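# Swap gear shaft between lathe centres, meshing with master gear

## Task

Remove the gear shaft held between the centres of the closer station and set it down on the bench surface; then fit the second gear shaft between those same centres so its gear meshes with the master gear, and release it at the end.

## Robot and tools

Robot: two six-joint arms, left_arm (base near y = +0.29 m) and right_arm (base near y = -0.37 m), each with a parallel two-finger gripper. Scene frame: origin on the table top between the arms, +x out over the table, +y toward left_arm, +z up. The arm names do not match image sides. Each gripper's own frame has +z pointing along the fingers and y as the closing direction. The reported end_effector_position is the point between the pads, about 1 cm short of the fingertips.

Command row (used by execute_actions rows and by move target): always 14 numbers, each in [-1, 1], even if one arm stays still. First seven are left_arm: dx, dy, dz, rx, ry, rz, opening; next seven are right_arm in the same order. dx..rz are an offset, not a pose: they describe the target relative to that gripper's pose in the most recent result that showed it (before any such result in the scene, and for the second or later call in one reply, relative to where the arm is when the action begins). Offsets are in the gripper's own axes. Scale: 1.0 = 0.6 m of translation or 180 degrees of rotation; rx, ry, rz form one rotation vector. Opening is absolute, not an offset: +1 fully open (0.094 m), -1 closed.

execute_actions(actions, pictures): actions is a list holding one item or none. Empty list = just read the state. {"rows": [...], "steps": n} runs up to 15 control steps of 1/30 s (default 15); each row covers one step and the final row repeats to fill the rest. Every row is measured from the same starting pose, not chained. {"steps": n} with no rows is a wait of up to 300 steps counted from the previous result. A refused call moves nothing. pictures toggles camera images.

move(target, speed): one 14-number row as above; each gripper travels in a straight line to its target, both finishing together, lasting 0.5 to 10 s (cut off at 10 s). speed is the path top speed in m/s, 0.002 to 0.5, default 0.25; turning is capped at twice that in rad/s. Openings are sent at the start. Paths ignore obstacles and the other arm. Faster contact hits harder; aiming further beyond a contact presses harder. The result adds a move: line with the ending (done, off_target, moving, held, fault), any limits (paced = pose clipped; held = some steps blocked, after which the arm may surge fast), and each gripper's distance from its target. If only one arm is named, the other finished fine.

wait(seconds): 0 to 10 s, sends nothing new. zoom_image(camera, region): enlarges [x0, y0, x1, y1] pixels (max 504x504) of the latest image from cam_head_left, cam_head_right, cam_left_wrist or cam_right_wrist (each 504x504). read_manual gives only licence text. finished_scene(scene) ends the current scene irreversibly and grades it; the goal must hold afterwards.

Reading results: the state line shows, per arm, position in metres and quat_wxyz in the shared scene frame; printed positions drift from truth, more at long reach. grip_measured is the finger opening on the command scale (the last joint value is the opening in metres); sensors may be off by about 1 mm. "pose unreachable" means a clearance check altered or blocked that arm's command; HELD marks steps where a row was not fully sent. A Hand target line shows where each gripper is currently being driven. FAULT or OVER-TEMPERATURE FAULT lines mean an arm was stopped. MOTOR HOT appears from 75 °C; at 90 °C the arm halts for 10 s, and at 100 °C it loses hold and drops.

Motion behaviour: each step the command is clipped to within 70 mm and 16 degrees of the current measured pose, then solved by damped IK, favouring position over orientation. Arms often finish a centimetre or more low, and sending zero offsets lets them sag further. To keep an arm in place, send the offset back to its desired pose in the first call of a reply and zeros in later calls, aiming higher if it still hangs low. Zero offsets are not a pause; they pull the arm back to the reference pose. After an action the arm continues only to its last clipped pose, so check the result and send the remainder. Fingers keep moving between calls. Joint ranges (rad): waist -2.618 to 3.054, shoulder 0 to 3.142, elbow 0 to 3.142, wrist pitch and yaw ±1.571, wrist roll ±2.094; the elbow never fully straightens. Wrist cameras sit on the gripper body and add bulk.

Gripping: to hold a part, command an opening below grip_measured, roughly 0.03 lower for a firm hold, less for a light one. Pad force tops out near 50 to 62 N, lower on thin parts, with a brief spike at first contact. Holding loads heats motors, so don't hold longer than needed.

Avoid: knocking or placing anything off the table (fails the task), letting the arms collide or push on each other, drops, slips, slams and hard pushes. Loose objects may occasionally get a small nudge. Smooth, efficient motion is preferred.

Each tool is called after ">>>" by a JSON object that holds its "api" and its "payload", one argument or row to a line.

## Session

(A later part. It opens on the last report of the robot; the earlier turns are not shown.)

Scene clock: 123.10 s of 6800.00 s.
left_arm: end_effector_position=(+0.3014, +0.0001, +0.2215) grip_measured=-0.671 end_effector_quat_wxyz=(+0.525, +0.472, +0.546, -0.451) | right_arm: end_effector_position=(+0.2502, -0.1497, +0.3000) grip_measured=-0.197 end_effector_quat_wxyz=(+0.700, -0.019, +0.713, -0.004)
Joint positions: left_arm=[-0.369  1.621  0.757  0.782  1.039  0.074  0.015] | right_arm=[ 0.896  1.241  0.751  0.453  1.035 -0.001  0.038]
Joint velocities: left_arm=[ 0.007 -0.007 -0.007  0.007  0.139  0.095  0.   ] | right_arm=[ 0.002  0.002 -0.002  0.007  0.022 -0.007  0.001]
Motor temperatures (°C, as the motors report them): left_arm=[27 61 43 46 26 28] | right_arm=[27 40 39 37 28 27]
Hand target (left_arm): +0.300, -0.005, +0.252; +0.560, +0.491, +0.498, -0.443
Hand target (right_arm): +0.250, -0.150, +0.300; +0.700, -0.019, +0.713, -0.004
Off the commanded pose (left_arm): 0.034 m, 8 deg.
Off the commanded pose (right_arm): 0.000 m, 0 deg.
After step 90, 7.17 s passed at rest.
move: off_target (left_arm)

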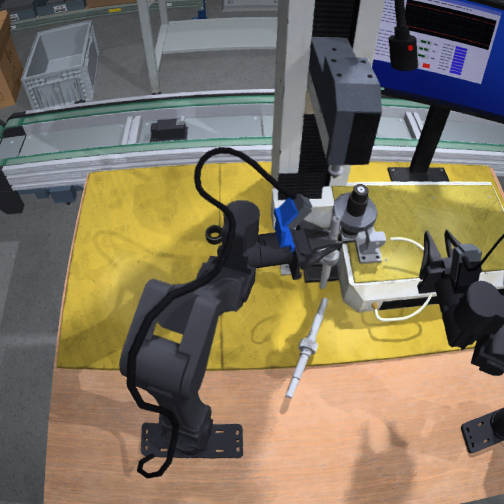

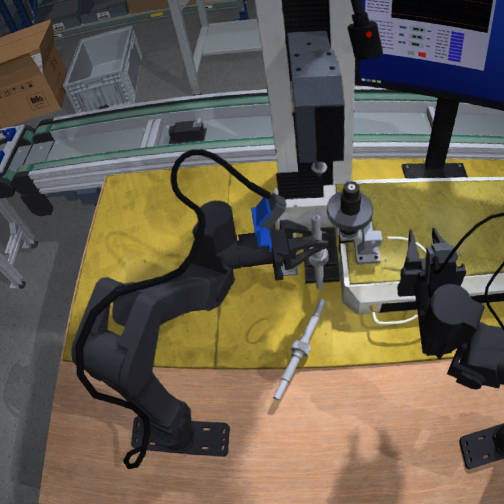

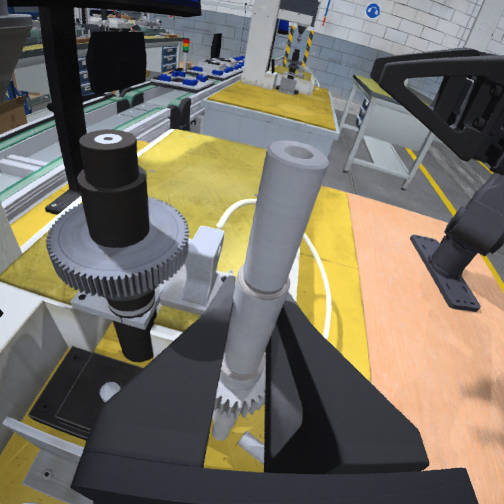

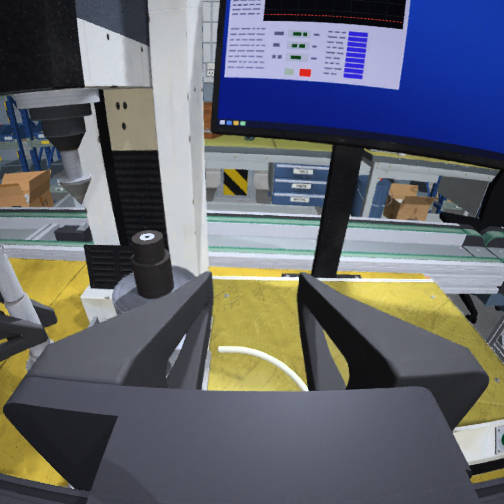

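>>> {"api": "move", "payload": {
  "target": [-0.08,0.02,0,0,-0.07,0.035,-0.74,0,0.1,0,0,0,0,-0.2],
  "speed": 0.1
}}

>>> {"api": "move", "payload": {
  "target": [-0.04,0.12,0.02,0,-0.02,0.03,-0.74,0,0,0,0,0,0,-0.2],
  "speed": 0.06
}}

>>> {"api": "zoom_image", "payload": {
  "camera": "cam_head_right",
  "region": [270,150,390,290]
}}

Scene clock: 130.93 s of 6800.00 s.
left_arm: end_effector_position=(+0.3084, -0.0033, +0.2444) grip_measured=-0.671 end_effector_quat_wxyz=(+0.567, +0.442, +0.496, -0.487) | right_arm: end_effector_position=(+0.2502, -0.0948, +0.2857) grip_measured=-0.197 end_effector_quat_wxyz=(+0.694, -0.035, +0.719, -0.019)
Joint positions: left_arm=[-0.369  1.744  0.757  1.221  1.045 -0.185  0.015] | right_arm=[ 0.987  1.458  0.882  0.492  1.126 -0.001  0.038]
Joint velocities: left_arm=[ 0.012 -0.012 -0.007  0.037  0.022 -0.037 -0.001] | right_arm=[ 0.002 -0.002 -0.022 -0.066 -0.037 -0.022  0.001]
Motor temperatures (°C, as the motors report them): left_arm=[27 63 43 47 26 28] | right_arm=[27 40 39 37 28 27]
Hand target (left_arm): +0.311, +0.000, +0.270; +0.605, +0.449, +0.459, -0.471
Hand target (right_arm): +0.249, -0.090, +0.298; +0.700, -0.020, +0.714, -0.004
Off the commanded pose (left_arm): 0.026 m, 7 deg.
Off the commanded pose (right_arm): 0.013 m, 3 deg.
move: off_target (left_arm, right_arm)

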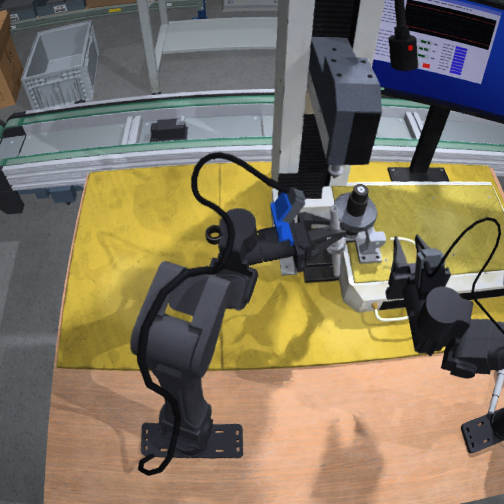

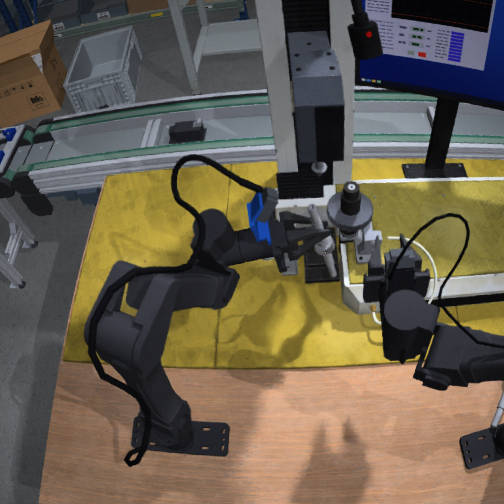

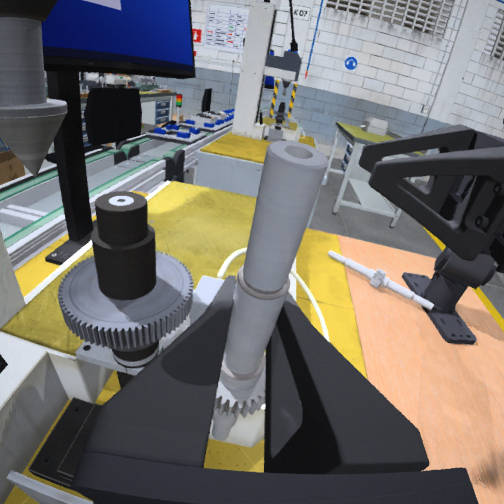

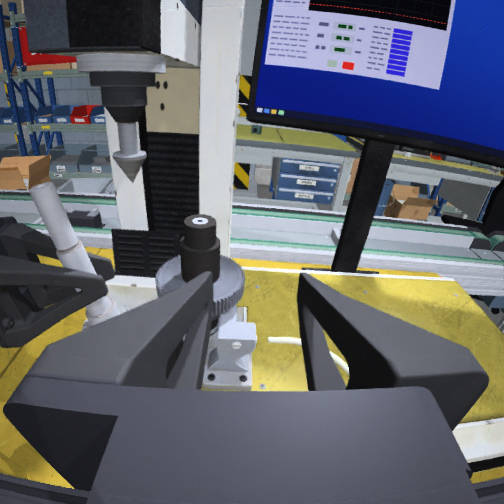

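Scene clock: 132.57 s of 6800.00 s.
left_arm: end_effector_position=(+0.3748, -0.0032, +0.2391) grip_measured=-0.671 end_effector_quat_wxyz=(+0.559, +0.441, +0.500, -0.493) | right_arm: end_effector_position=(+0.2502, -0.0948, +0.2857) grip_measured=-0.197 end_effector_quat_wxyz=(+0.694, -0.035, +0.719, -0.019)
Joint positions: left_arm=[-0.302  1.963  1.028  1.196  1.118 -0.235  0.015] | right_arm=[ 0.987  1.458  0.882  0.492  1.126 -0.001  0.038]
Joint velocities: left_arm=[ 0.027  0.002  0.002 -0.007 -0.051  0.081 -0.001] | right_arm=[-0.007 -0.022 -0.012 -0.007  0.007 -0.051  0.001]
Motor temperatures (°C, as the motors report them): left_arm=[27 63 44 47 26 28] | right_arm=[27 40 39 37 28 27]
Hand target (left_arm): +0.378, -0.002, +0.270; +0.603, +0.451, +0.458, -0.473
Hand target (right_arm): +0.250, -0.095, +0.286; +0.694, -0.035, +0.719, -0.019
Off the commanded pose (left_arm): 0.032 m, 8 deg.
Off the commanded pose (right_arm): 0.000 m, 0 deg.
move: off_target (left_arm)

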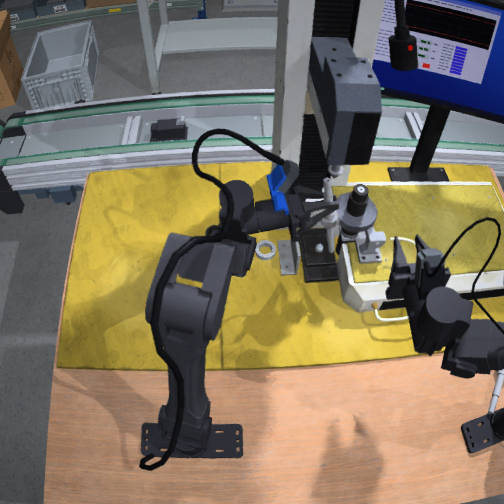

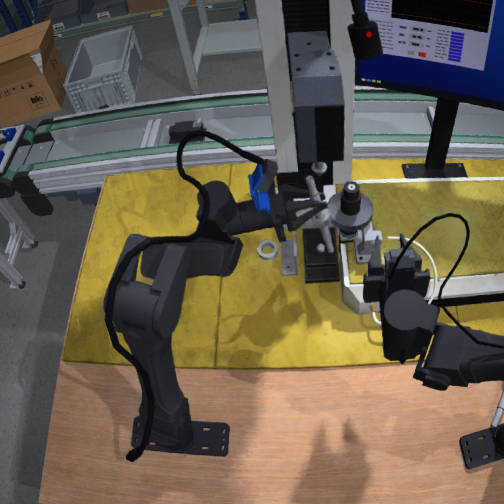

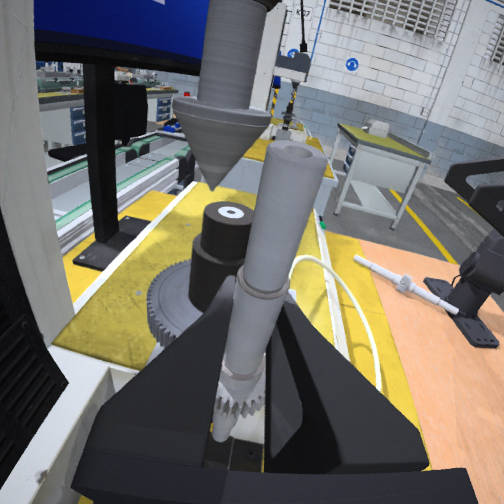

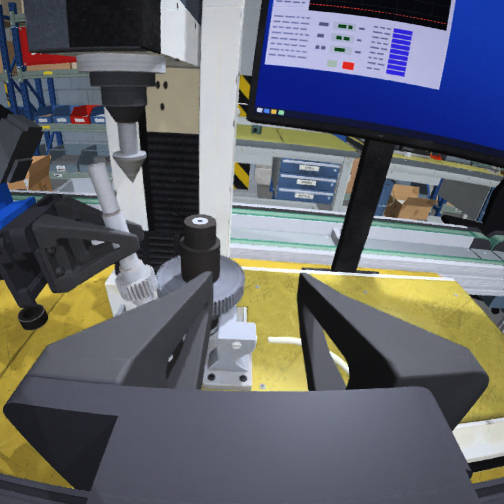

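Region (270, 150, 390, 290) of cam_head_right's 504x504 image, scaled by 3.600, with more detail than that image has; it fills the left 432 columns of this view, and the rest is white.

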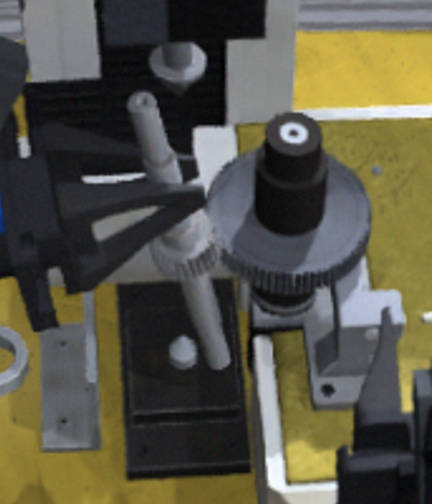

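>>> {"api": "move", "payload": {
  "target": [-0.055,0.03,-0.025,0,-0.02,0.035,-0.74,0,0,0,0,0,0,-0.2],
  "speed": 0.06
}}

>>> {"api": "zoom_image", "payload": {
  "camera": "cam_head_right",
  "region": [270,150,390,290]
}}

>>> {"api": "zoom_image", "payload": {
  "camera": "cam_head_left",
  "region": [270,150,390,290]
}}

Scene clock: 141.20 s of 6800.00 s.
left_arm: end_effector_position=(+0.3850, +0.0144, +0.2434) grip_measured=-0.671 end_effector_quat_wxyz=(+0.562, +0.442, +0.493, -0.495) | right_arm: end_effector_position=(+0.2502, -0.0948, +0.2857) grip_measured=-0.197 end_effector_quat_wxyz=(+0.694, -0.035, +0.719, -0.019)
Joint positions: left_arm=[-0.249  1.989  1.06   1.25   1.173 -0.288  0.015] | right_arm=[ 0.987  1.458  0.882  0.492  1.126 -0.001  0.038]
Joint velocities: left_arm=[ 0.007 -0.007 -0.002  0.051 -0.022 -0.066 -0.   ] | right_arm=[-0.012 -0.002  0.007 -0.022  0.051 -0.037 -0.   ]
Motor temperatures (°C, as the motors report them): left_arm=[27 67 44 47 26 28] | right_arm=[27 41 39 37 28 27]
Hand target (left_arm): +0.389, +0.018, +0.270; +0.600, +0.453, +0.458, -0.475
Hand target (right_arm): +0.250, -0.095, +0.286; +0.694, -0.035, +0.719, -0.019
Off the commanded pose (left_arm): 0.027 m, 7 deg.
Off the commanded pose (right_arm): 0.000 m, 0 deg.
After step 90, 4.27 s passed at rest.
move: off_target (left_arm)

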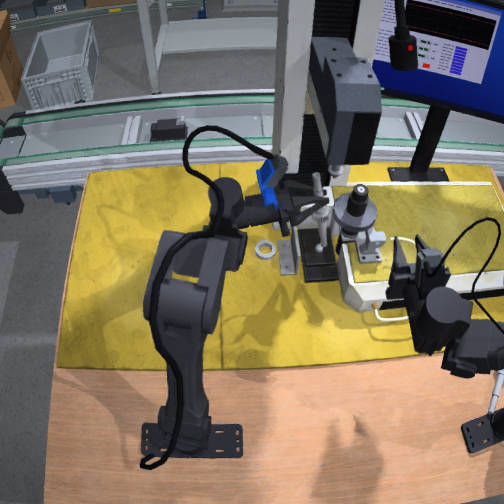

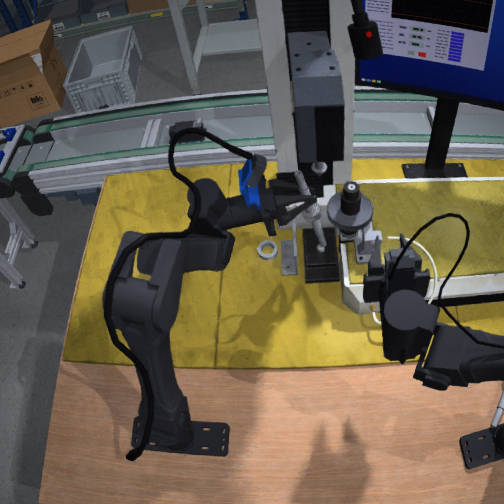

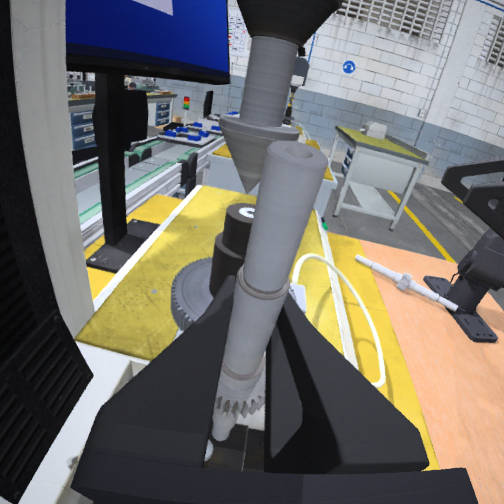

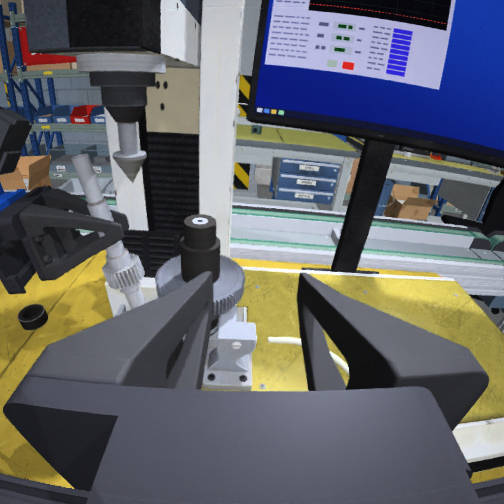

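Region (270, 150, 390, 290) of cam_head_right's 504x504 image, scaled by 3.600, with more detail than that image has; it fills the left 432 columns of this view, and the rest is white.

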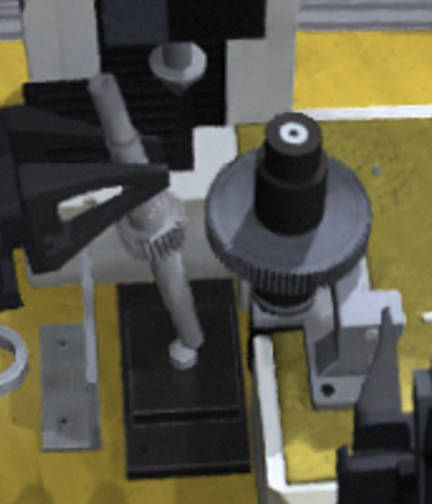

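Region (270, 150, 390, 290) of cam_head_left's 504x504 image, scaled by 3.600, with more detail than that image has; it fills the left 432 columns of this view, and the rest is white.

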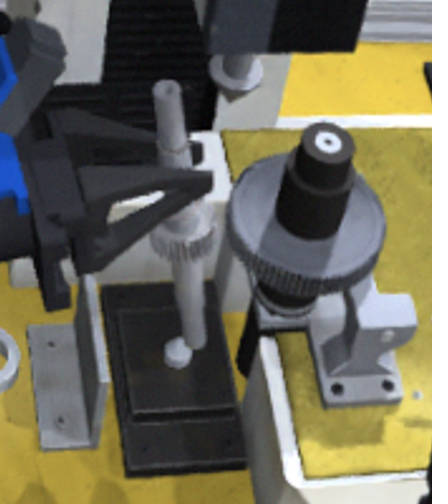

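>>> {"api": "move", "payload": {
  "target": [-0.045,0.03,-0.002,0,-0.02,0.035,-0.74,0,0,0,0,0,0,-0.2],
  "speed": 0.06
}}

>>> {"api": "zoom_image", "payload": {
  "camera": "cam_head_right",
  "region": [290,200,360,280]
}}

>>> {"api": "zoom_image", "payload": {
  "camera": "cam_left_wrist",
  "region": [170,380,290,480]
}}

Scene clock: 154.07 s of 6800.00 s.
left_arm: end_effector_position=(+0.3959, +0.0170, +0.2433) grip_measured=-0.671 end_effector_quat_wxyz=(+0.563, +0.445, +0.485, -0.499) | right_arm: end_effector_position=(+0.2502, -0.0948, +0.2857) grip_measured=-0.197 end_effector_quat_wxyz=(+0.694, -0.035, +0.719, -0.019)
Joint positions: left_arm=[-0.235  2.043  1.118  1.296  1.197 -0.33   0.015] | right_arm=[ 0.987  1.458  0.882  0.492  1.126 -0.001  0.038]
Joint velocities: left_arm=[-0.002  0.022 -0.007  0.007 -0.007  0.051  0.   ] | right_arm=[-0.002 -0.017  0.002 -0.022 -0.007 -0.066 -0.001]
Motor temperatures (°C, as the motors report them): left_arm=[27 70 44 47 26 28] | right_arm=[27 41 39 37 28 27]
Hand target (left_arm): +0.400, +0.021, +0.270; +0.603, +0.454, +0.451, -0.477
Hand target (right_arm): +0.250, -0.095, +0.286; +0.694, -0.035, +0.719, -0.019
Off the commanded pose (left_arm): 0.028 m, 7 deg.
Off the commanded pose (right_arm): 0.000 m, 0 deg.
After step 90, 8.53 s passed at rest.
move: off_target (left_arm)

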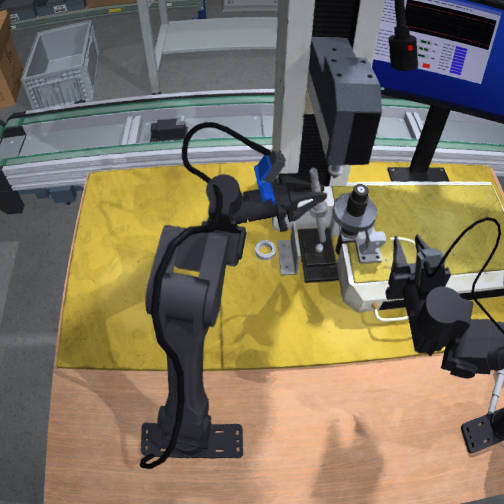

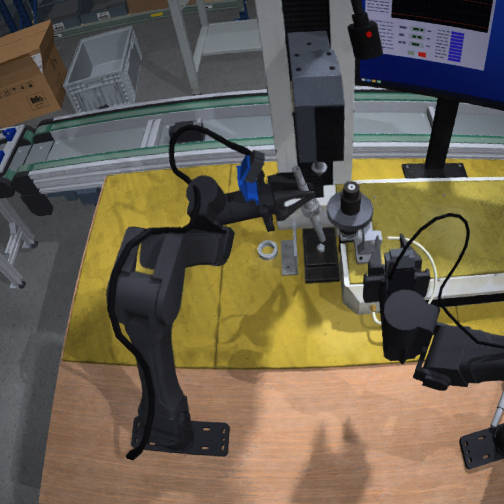

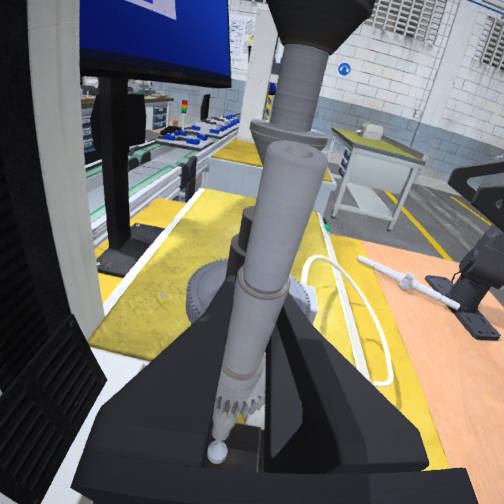

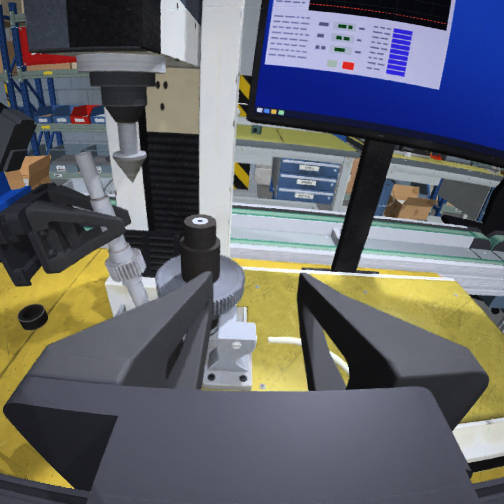

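Region (290, 200, 360, 280) of cam_head_right's 504x504 image, scaled by 6.300, with more detail than that image has; it fills the left 441 columns of this view, and the rest is white.

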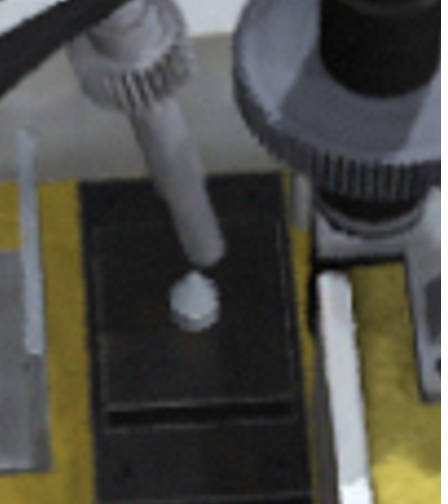

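Region (170, 380, 290, 480) of cam_left_wrist's 504x504 image, scaled by 4.200, with more detail than that image has.

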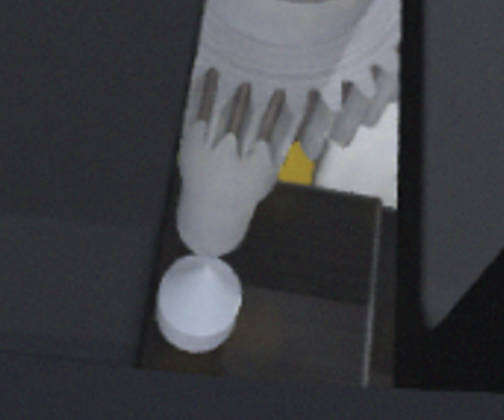

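Lower a step, slight +Y.

>>> {"api": "move", "payload": {
  "target": [-0.015,0.005,-0.008,0,-0.02,0.035,-0.74,0,0,0,0,0,0,-0.2],
  "speed": 0.03
}}

>>> {"api": "zoom_image", "payload": {
  "camera": "cam_head_right",
  "region": [290,200,360,280]
}}

>>> {"api": "zoom_image", "payload": {
  "camera": "cam_left_wrist",
  "region": [170,380,290,480]
}}

Scene clock: 162.27 s of 6800.00 s.
left_arm: end_effector_position=(+0.3938, +0.0185, +0.2325) grip_measured=-0.671 end_effector_quat_wxyz=(+0.569, +0.454, +0.468, -0.501) | right_arm: end_effector_position=(+0.2502, -0.0948, +0.2857) grip_measured=-0.197 end_effector_quat_wxyz=(+0.694, -0.035, +0.719, -0.019)
Joint positions: left_arm=[-0.23   2.101  1.118  1.427  1.218 -0.371  0.015] | right_arm=[ 0.987  1.458  0.882  0.492  1.126 -0.001  0.038]
Joint velocities: left_arm=[ 0.007 -0.017 -0.002 -0.037 -0.007  0.007 -0.001] | right_arm=[-0.022  0.012  0.027 -0.11  -0.022  0.007 -0.   ]
Motor temperatures (°C, as the motors report them): left_arm=[27 72 44 47 26 28] | right_arm=[27 41 39 37 28 27]
Hand target (left_arm): +0.397, +0.023, +0.252; +0.604, +0.456, +0.443, -0.481
Hand target (right_arm): +0.250, -0.095, +0.286; +0.694, -0.035, +0.719, -0.019
Off the commanded pose (left_arm): 0.020 m, 6 deg.
Off the commanded pose (right_arm): 0.000 m, 0 deg.
After step 90, 2.83 s passed at rest.
move: off_target (left_arm)

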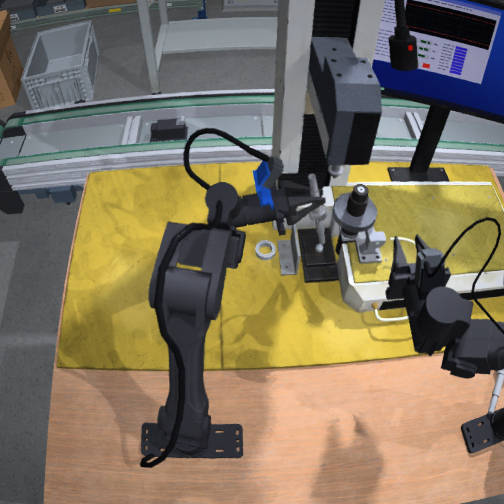

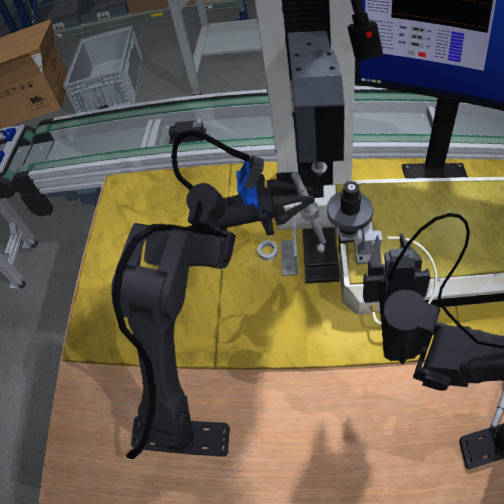

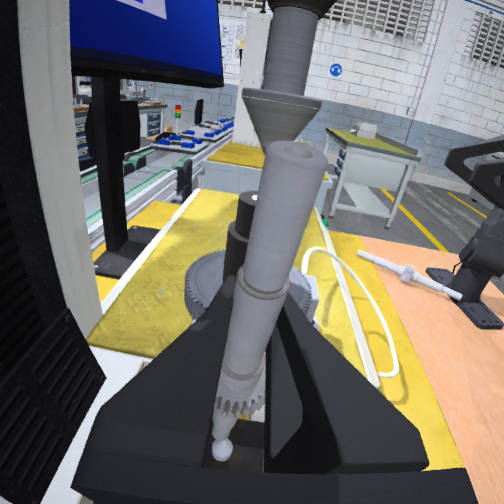

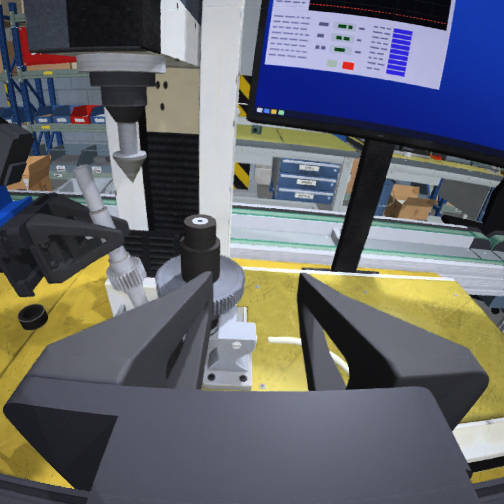

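Region (290, 200, 360, 280) of cam_head_right's 504x504 image, scaled by 6.300, with more detail than that image has; it fills the left 441 columns of this view, and the rest is white.

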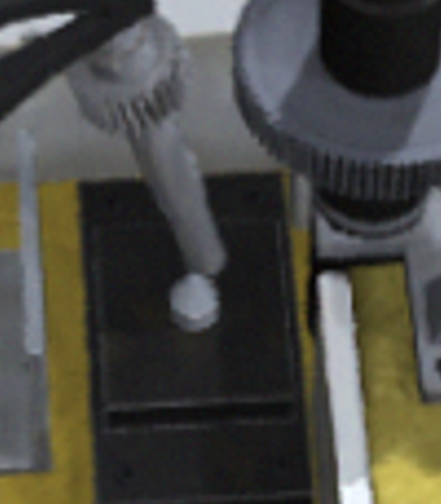

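Region (170, 380, 290, 480) of cam_left_wrist's 504x504 image, scaled by 4.200, with more detail than that image has.

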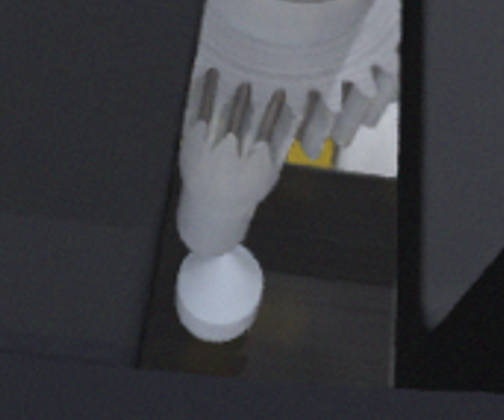

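>>> {"api": "move", "payload": {
  "target": [-0.025,0,-0.006,0,-0.008,0.015,-0.74,0,0,0,0,0,0,-0.2],
  "speed": 0.03
}}

>>> {"api": "zoom_image", "payload": {
  "camera": "cam_head_right",
  "region": [290,200,360,280]
}}

>>> {"api": "zoom_image", "payload": {
  "camera": "cam_left_wrist",
  "region": [170,380,290,480]
}}

Scene clock: 168.20 s of 6800.00 s.
left_arm: end_effector_position=(+0.3912, +0.0196, +0.2309) grip_measured=-0.671 end_effector_quat_wxyz=(+0.560, +0.457, +0.469, -0.507) | right_arm: end_effector_position=(+0.2502, -0.0948, +0.2857) grip_measured=-0.197 end_effector_quat_wxyz=(+0.694, -0.035, +0.719, -0.019)
Joint positions: left_arm=[-0.226  2.103  1.118  1.434  1.239 -0.391  0.015] | right_arm=[ 0.987  1.458  0.882  0.492  1.126 -0.001  0.038]
Joint velocities: left_arm=[-0.027  0.012 -0.002 -0.037  0.037 -0.051  0.   ] | right_arm=[-0.002 -0.027 -0.002 -0.066  0.11  -0.051  0.002]
Motor temperatures (°C, as the motors report them): left_arm=[27 73 43 46 26 28] | right_arm=[27 41 39 37 28 27]
Hand target (left_arm): +0.392, +0.024, +0.247; +0.586, +0.459, +0.451, -0.492
Hand target (right_arm): +0.250, -0.095, +0.286; +0.694, -0.035, +0.719, -0.019
Off the commanded pose (left_arm): 0.017 m, 4 deg.
Off the commanded pose (right_arm): 0.000 m, 0 deg.
After step 90, 1.87 s passed at rest.
move: off_target (left_arm)

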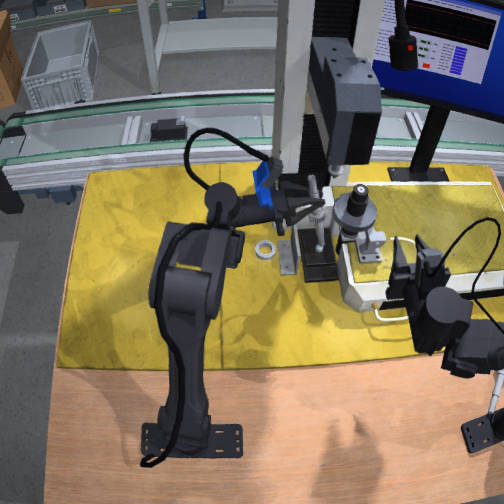

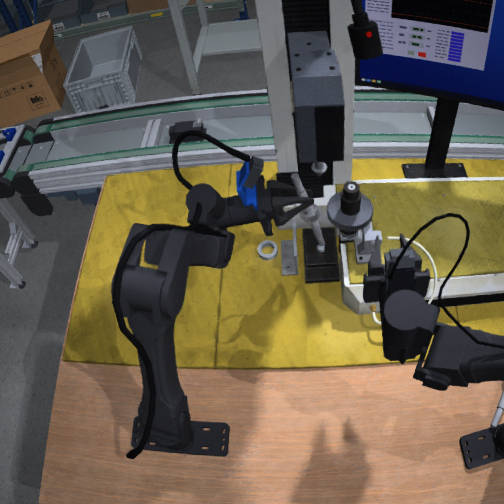

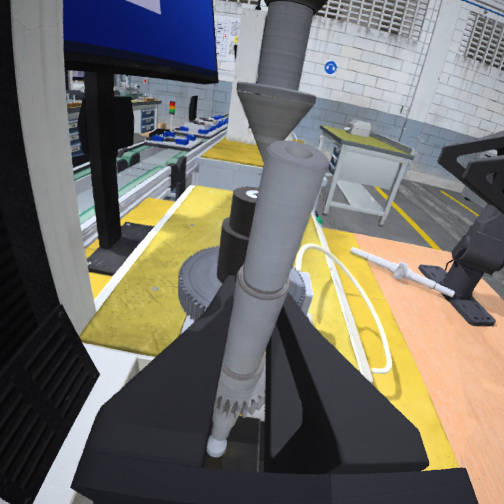

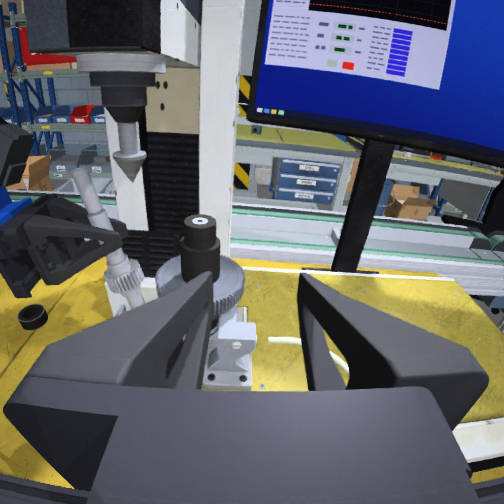

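Region (290, 200, 360, 280) of cam_head_right's 504x504 image, scaled by 6.300, with more detail than that image has; it fills the left 441 columns of this view, and the rest is white.

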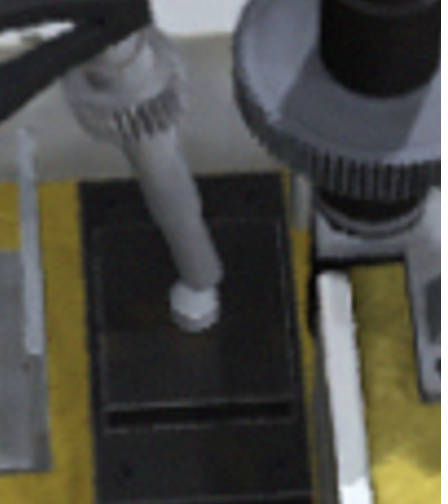

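Region (170, 380, 290, 480) of cam_left_wrist's 504x504 image, scaled by 4.200, with more detail than that image has.

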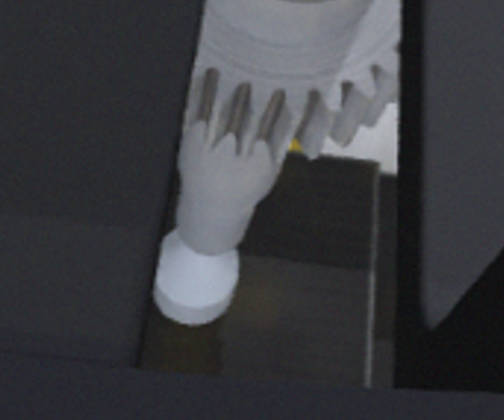

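>>> {"api": "move", "payload": {
  "target": [-0.008,0.004,-0.002,0,0,0.015,-0.74,-0.06,0.175,0.08,0,-0.02,0.03,-0.2],
  "speed": 0.06
}}

>>> {"api": "zoom_image", "payload": {
  "camera": "cam_head_left",
  "region": [290,200,360,280]
}}

>>> {"api": "zoom_image", "payload": {
  "camera": "cam_left_wrist",
  "region": [170,380,290,480]
}}

Scene clock: 175.30 s of 6800.00 s.
left_arm: end_effector_position=(+0.3887, +0.0193, +0.2296) grip_measured=-0.671 end_effector_quat_wxyz=(+0.559, +0.466, +0.464, -0.505) | right_arm: end_effector_position=(+0.2970, +0.0092, +0.3004) grip_measured=-0.197 end_effector_quat_wxyz=(+0.711, -0.010, +0.703, +0.005)
Joint positions: left_arm=[-0.226  2.103  1.118  1.433  1.255 -0.376  0.015] | right_arm=[ 0.987  1.881  1.345  0.564  1.126 -0.033  0.038]
Joint velocities: left_arm=[-0.002 -0.012  0.002 -0.051 -0.007 -0.037  0.   ] | right_arm=[-0.007  0.002  0.002  0.007 -0.037 -0.022  0.001]
Motor temperatures (°C, as the motors report them): left_arm=[27 74 42 45 26 28] | right_arm=[27 41 39 37 28 27]
Hand target (left_arm): +0.393, +0.022, +0.236; +0.572, +0.468, +0.458, -0.494
Hand target (right_arm): +0.298, +0.012, +0.313; +0.717, -0.001, +0.697, +0.014
Off the commanded pose (left_arm): 0.008 m, 2 deg.
Off the commanded pose (right_arm): 0.012 m, 2 deg.
After step 90, 1.77 s passed at rest.
move: off_target (right_arm)

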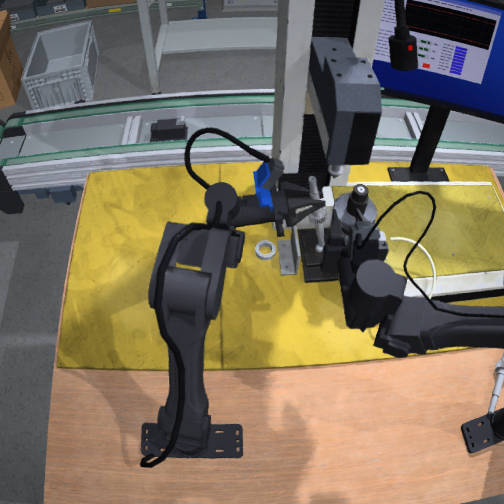

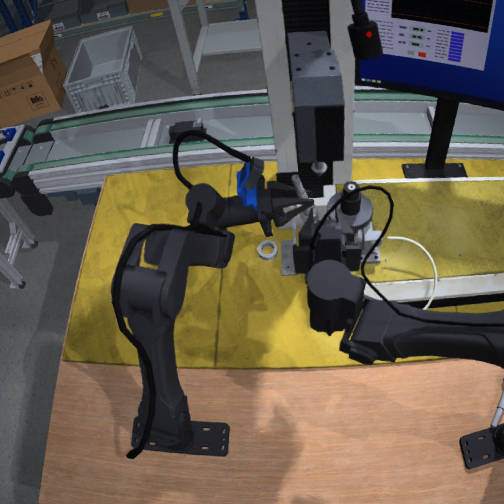

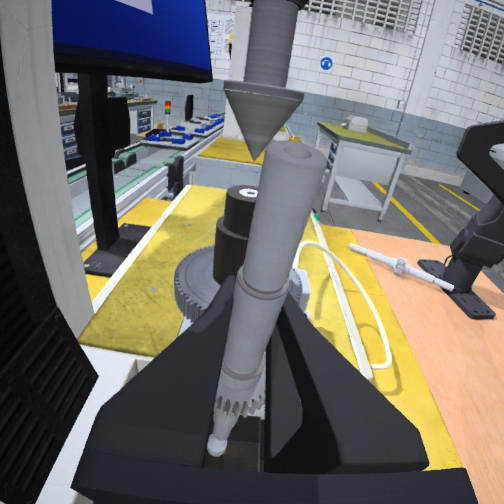

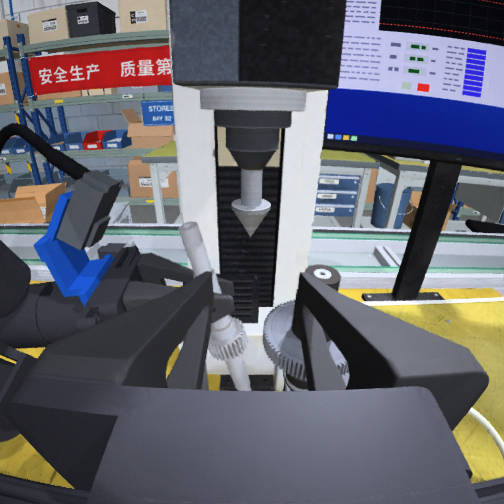

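Region (290, 200, 360, 280) of cam_head_left's 504x504 image, scaled by 6.300, with more detail than that image has; it fills the left 441 columns of this view, and the rest is white.

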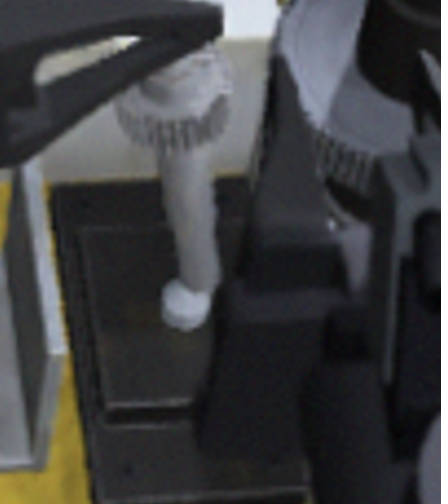

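Region (170, 380, 290, 480) of cam_left_wrist's 504x504 image, scaled by 4.200, with more detail than that image has.

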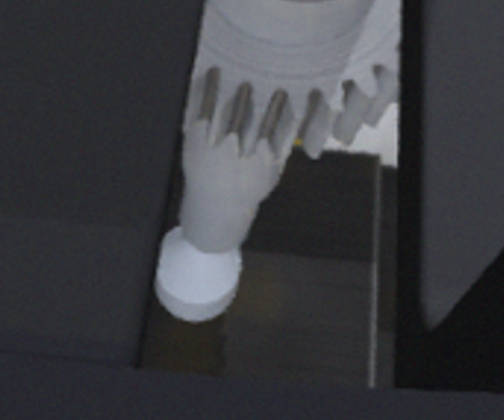

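>>> {"api": "move", "payload": {
  "target": [-0.02,0.018,-0.008,0,0.008,0.02,-0.74,-0.02,0,0,0,0,0,-0.2],
  "speed": 0.04
}}

>>> {"api": "zoom_image", "payload": {
  "camera": "cam_head_left",
  "region": [290,200,360,280]
}}

>>> {"api": "zoom_image", "payload": {
  "camera": "cam_left_wrist",
  "region": [170,380,290,480]
}}

Scene clock: 182.13 s of 6800.00 s.
left_arm: end_effector_position=(+0.3905, +0.0197, +0.2251) grip_measured=-0.671 end_effector_quat_wxyz=(+0.547, +0.483, +0.466, -0.500) | right_arm: end_effector_position=(+0.2970, +0.0093, +0.2976) grip_measured=-0.197 end_effector_quat_wxyz=(+0.708, -0.017, +0.706, -0.001)
Joint positions: left_arm=[-0.22   2.093  1.138  1.326  1.293 -0.295  0.015] | right_arm=[ 0.987  1.881  1.345  0.544  1.126 -0.033  0.038]
Joint velocities: left_arm=[-0.012 -0.027 -0.002 -0.11  -0.037 -0.007  0.001] | right_arm=[-0.012 -0.002 -0.002  0.051 -0.007  0.066  0.   ]
Motor temperatures (°C, as the motors report them): left_arm=[27 74 42 44 26 28] | right_arm=[27 43 40 37 28 27]
Hand target (left_arm): +0.398, +0.026, +0.241; +0.568, +0.487, +0.456, -0.482
Hand target (right_arm): +0.297, +0.009, +0.312; +0.712, -0.010, +0.702, +0.005
Off the commanded pose (left_arm): 0.019 m, 3 deg.
Off the commanded pose (right_arm): 0.015 m, 1 deg.
After step 90, 2.77 s passed at rest.
move: off_target (left_arm, right_arm)

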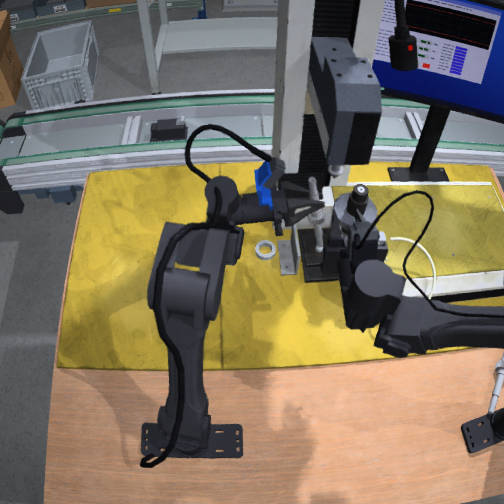

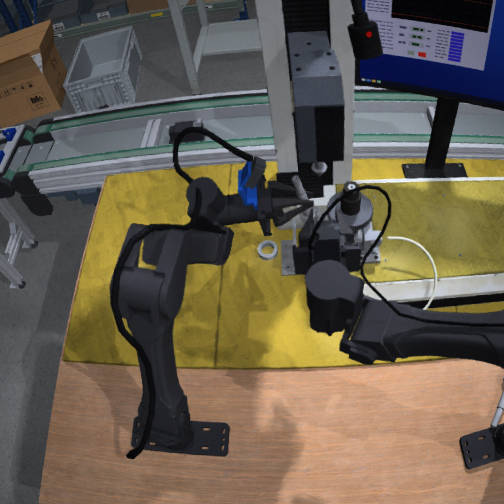

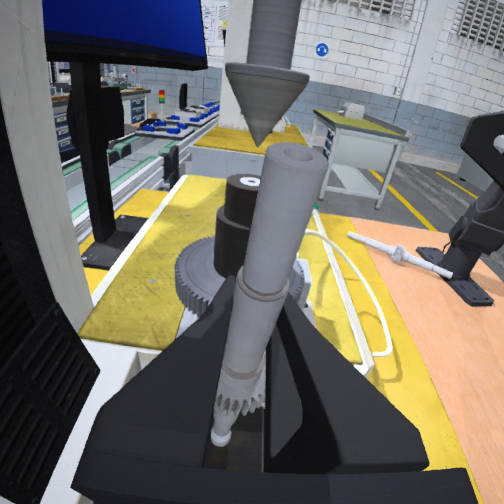

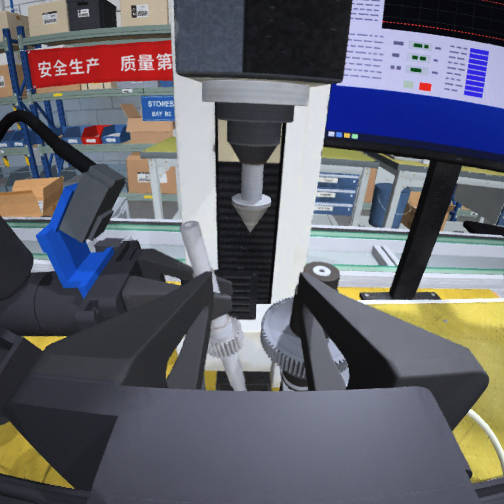

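Region (290, 200, 360, 280) of cam_head_left's 504x504 image, scaled by 6.300, with more detail than that image has; it fills the left 441 columns of this view, and the rest is white.

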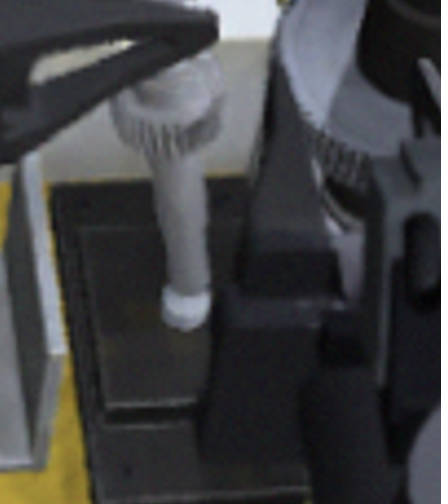

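Region (170, 380, 290, 480) of cam_left_wrist's 504x504 image, scaled by 4.200, with more detail than that image has.

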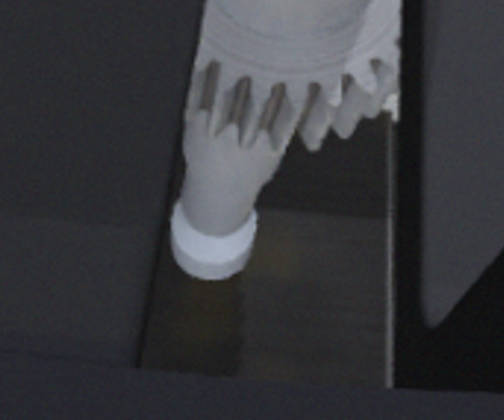

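>>> {"api": "move", "payload": {
  "target": [0,0.01,0,0,0,0.01,-0.74,-0.04,0,0.17,0,-0.01,0,-0.25],
  "speed": 0.06
}}

Scene clock: 188.07 s of 6800.00 s.
left_arm: end_effector_position=(+0.3895, +0.0196, +0.2246) grip_measured=-0.671 end_effector_quat_wxyz=(+0.546, +0.486, +0.465, -0.500) | right_arm: end_effector_position=(+0.3944, +0.0101, +0.3128) grip_measured=-0.247 end_effector_quat_wxyz=(+0.717, -0.016, +0.696, -0.002)
Joint positions: left_arm=[-0.22   2.092  1.138  1.318  1.3   -0.287  0.015] | right_arm=[ 0.794  2.058  1.627  0.481  0.933 -0.066  0.035]
Joint velocities: left_arm=[-0.007 -0.027  0.012 -0.095  0.007 -0.051  0.001] | right_arm=[-0.007 -0.012  0.017 -0.066 -0.066 -0.007  0.001]
Motor temperatures (°C, as the motors report them): left_arm=[27 74 42 43 26 28] | right_arm=[27 44 40 37 28 27]
Hand target (left_arm): +0.396, +0.020, +0.225; +0.555, +0.490, +0.459, -0.492
Hand target (right_arm): +0.399, +0.010, +0.322; +0.720, -0.017, +0.694, -0.001
Off the commanded pose (left_arm): 0.007 m, 2 deg.
Off the commanded pose (right_arm): 0.010 m, 0 deg.
MOTOR HOT: a motor of the left arm reached 75 °C. Now the hottest motor of the left arm, joint 2 (shoulder), reports 74 °C. The controller's stop level is 90 °C. To cool a motor, set the load down, stop pushing, or move to a pose that needs little force.
After step 90, 0.83 s passed at rest.
move: done

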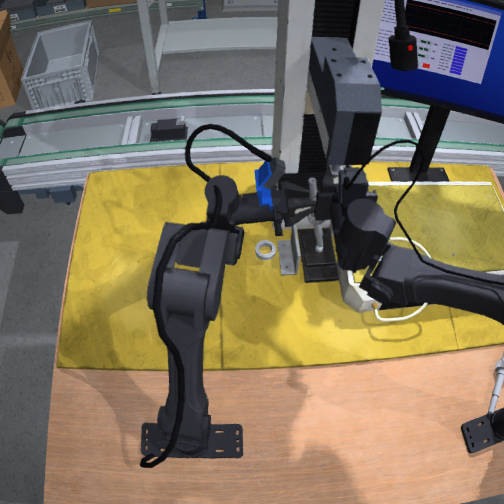

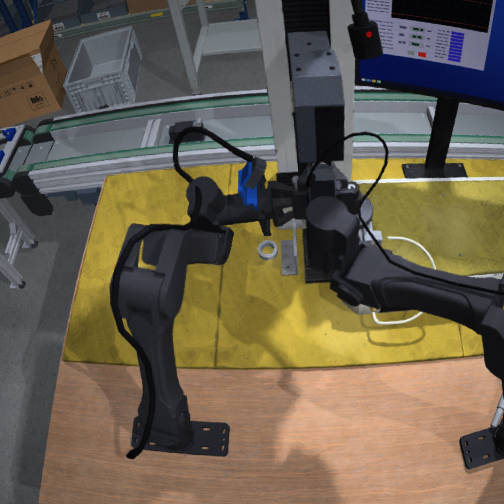

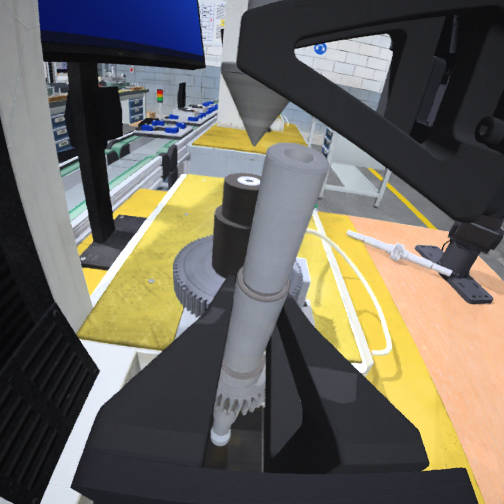

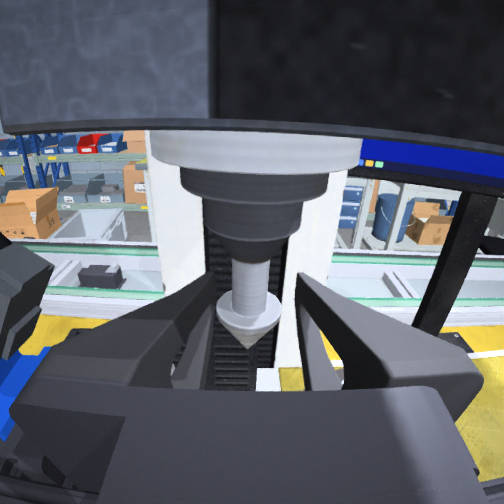

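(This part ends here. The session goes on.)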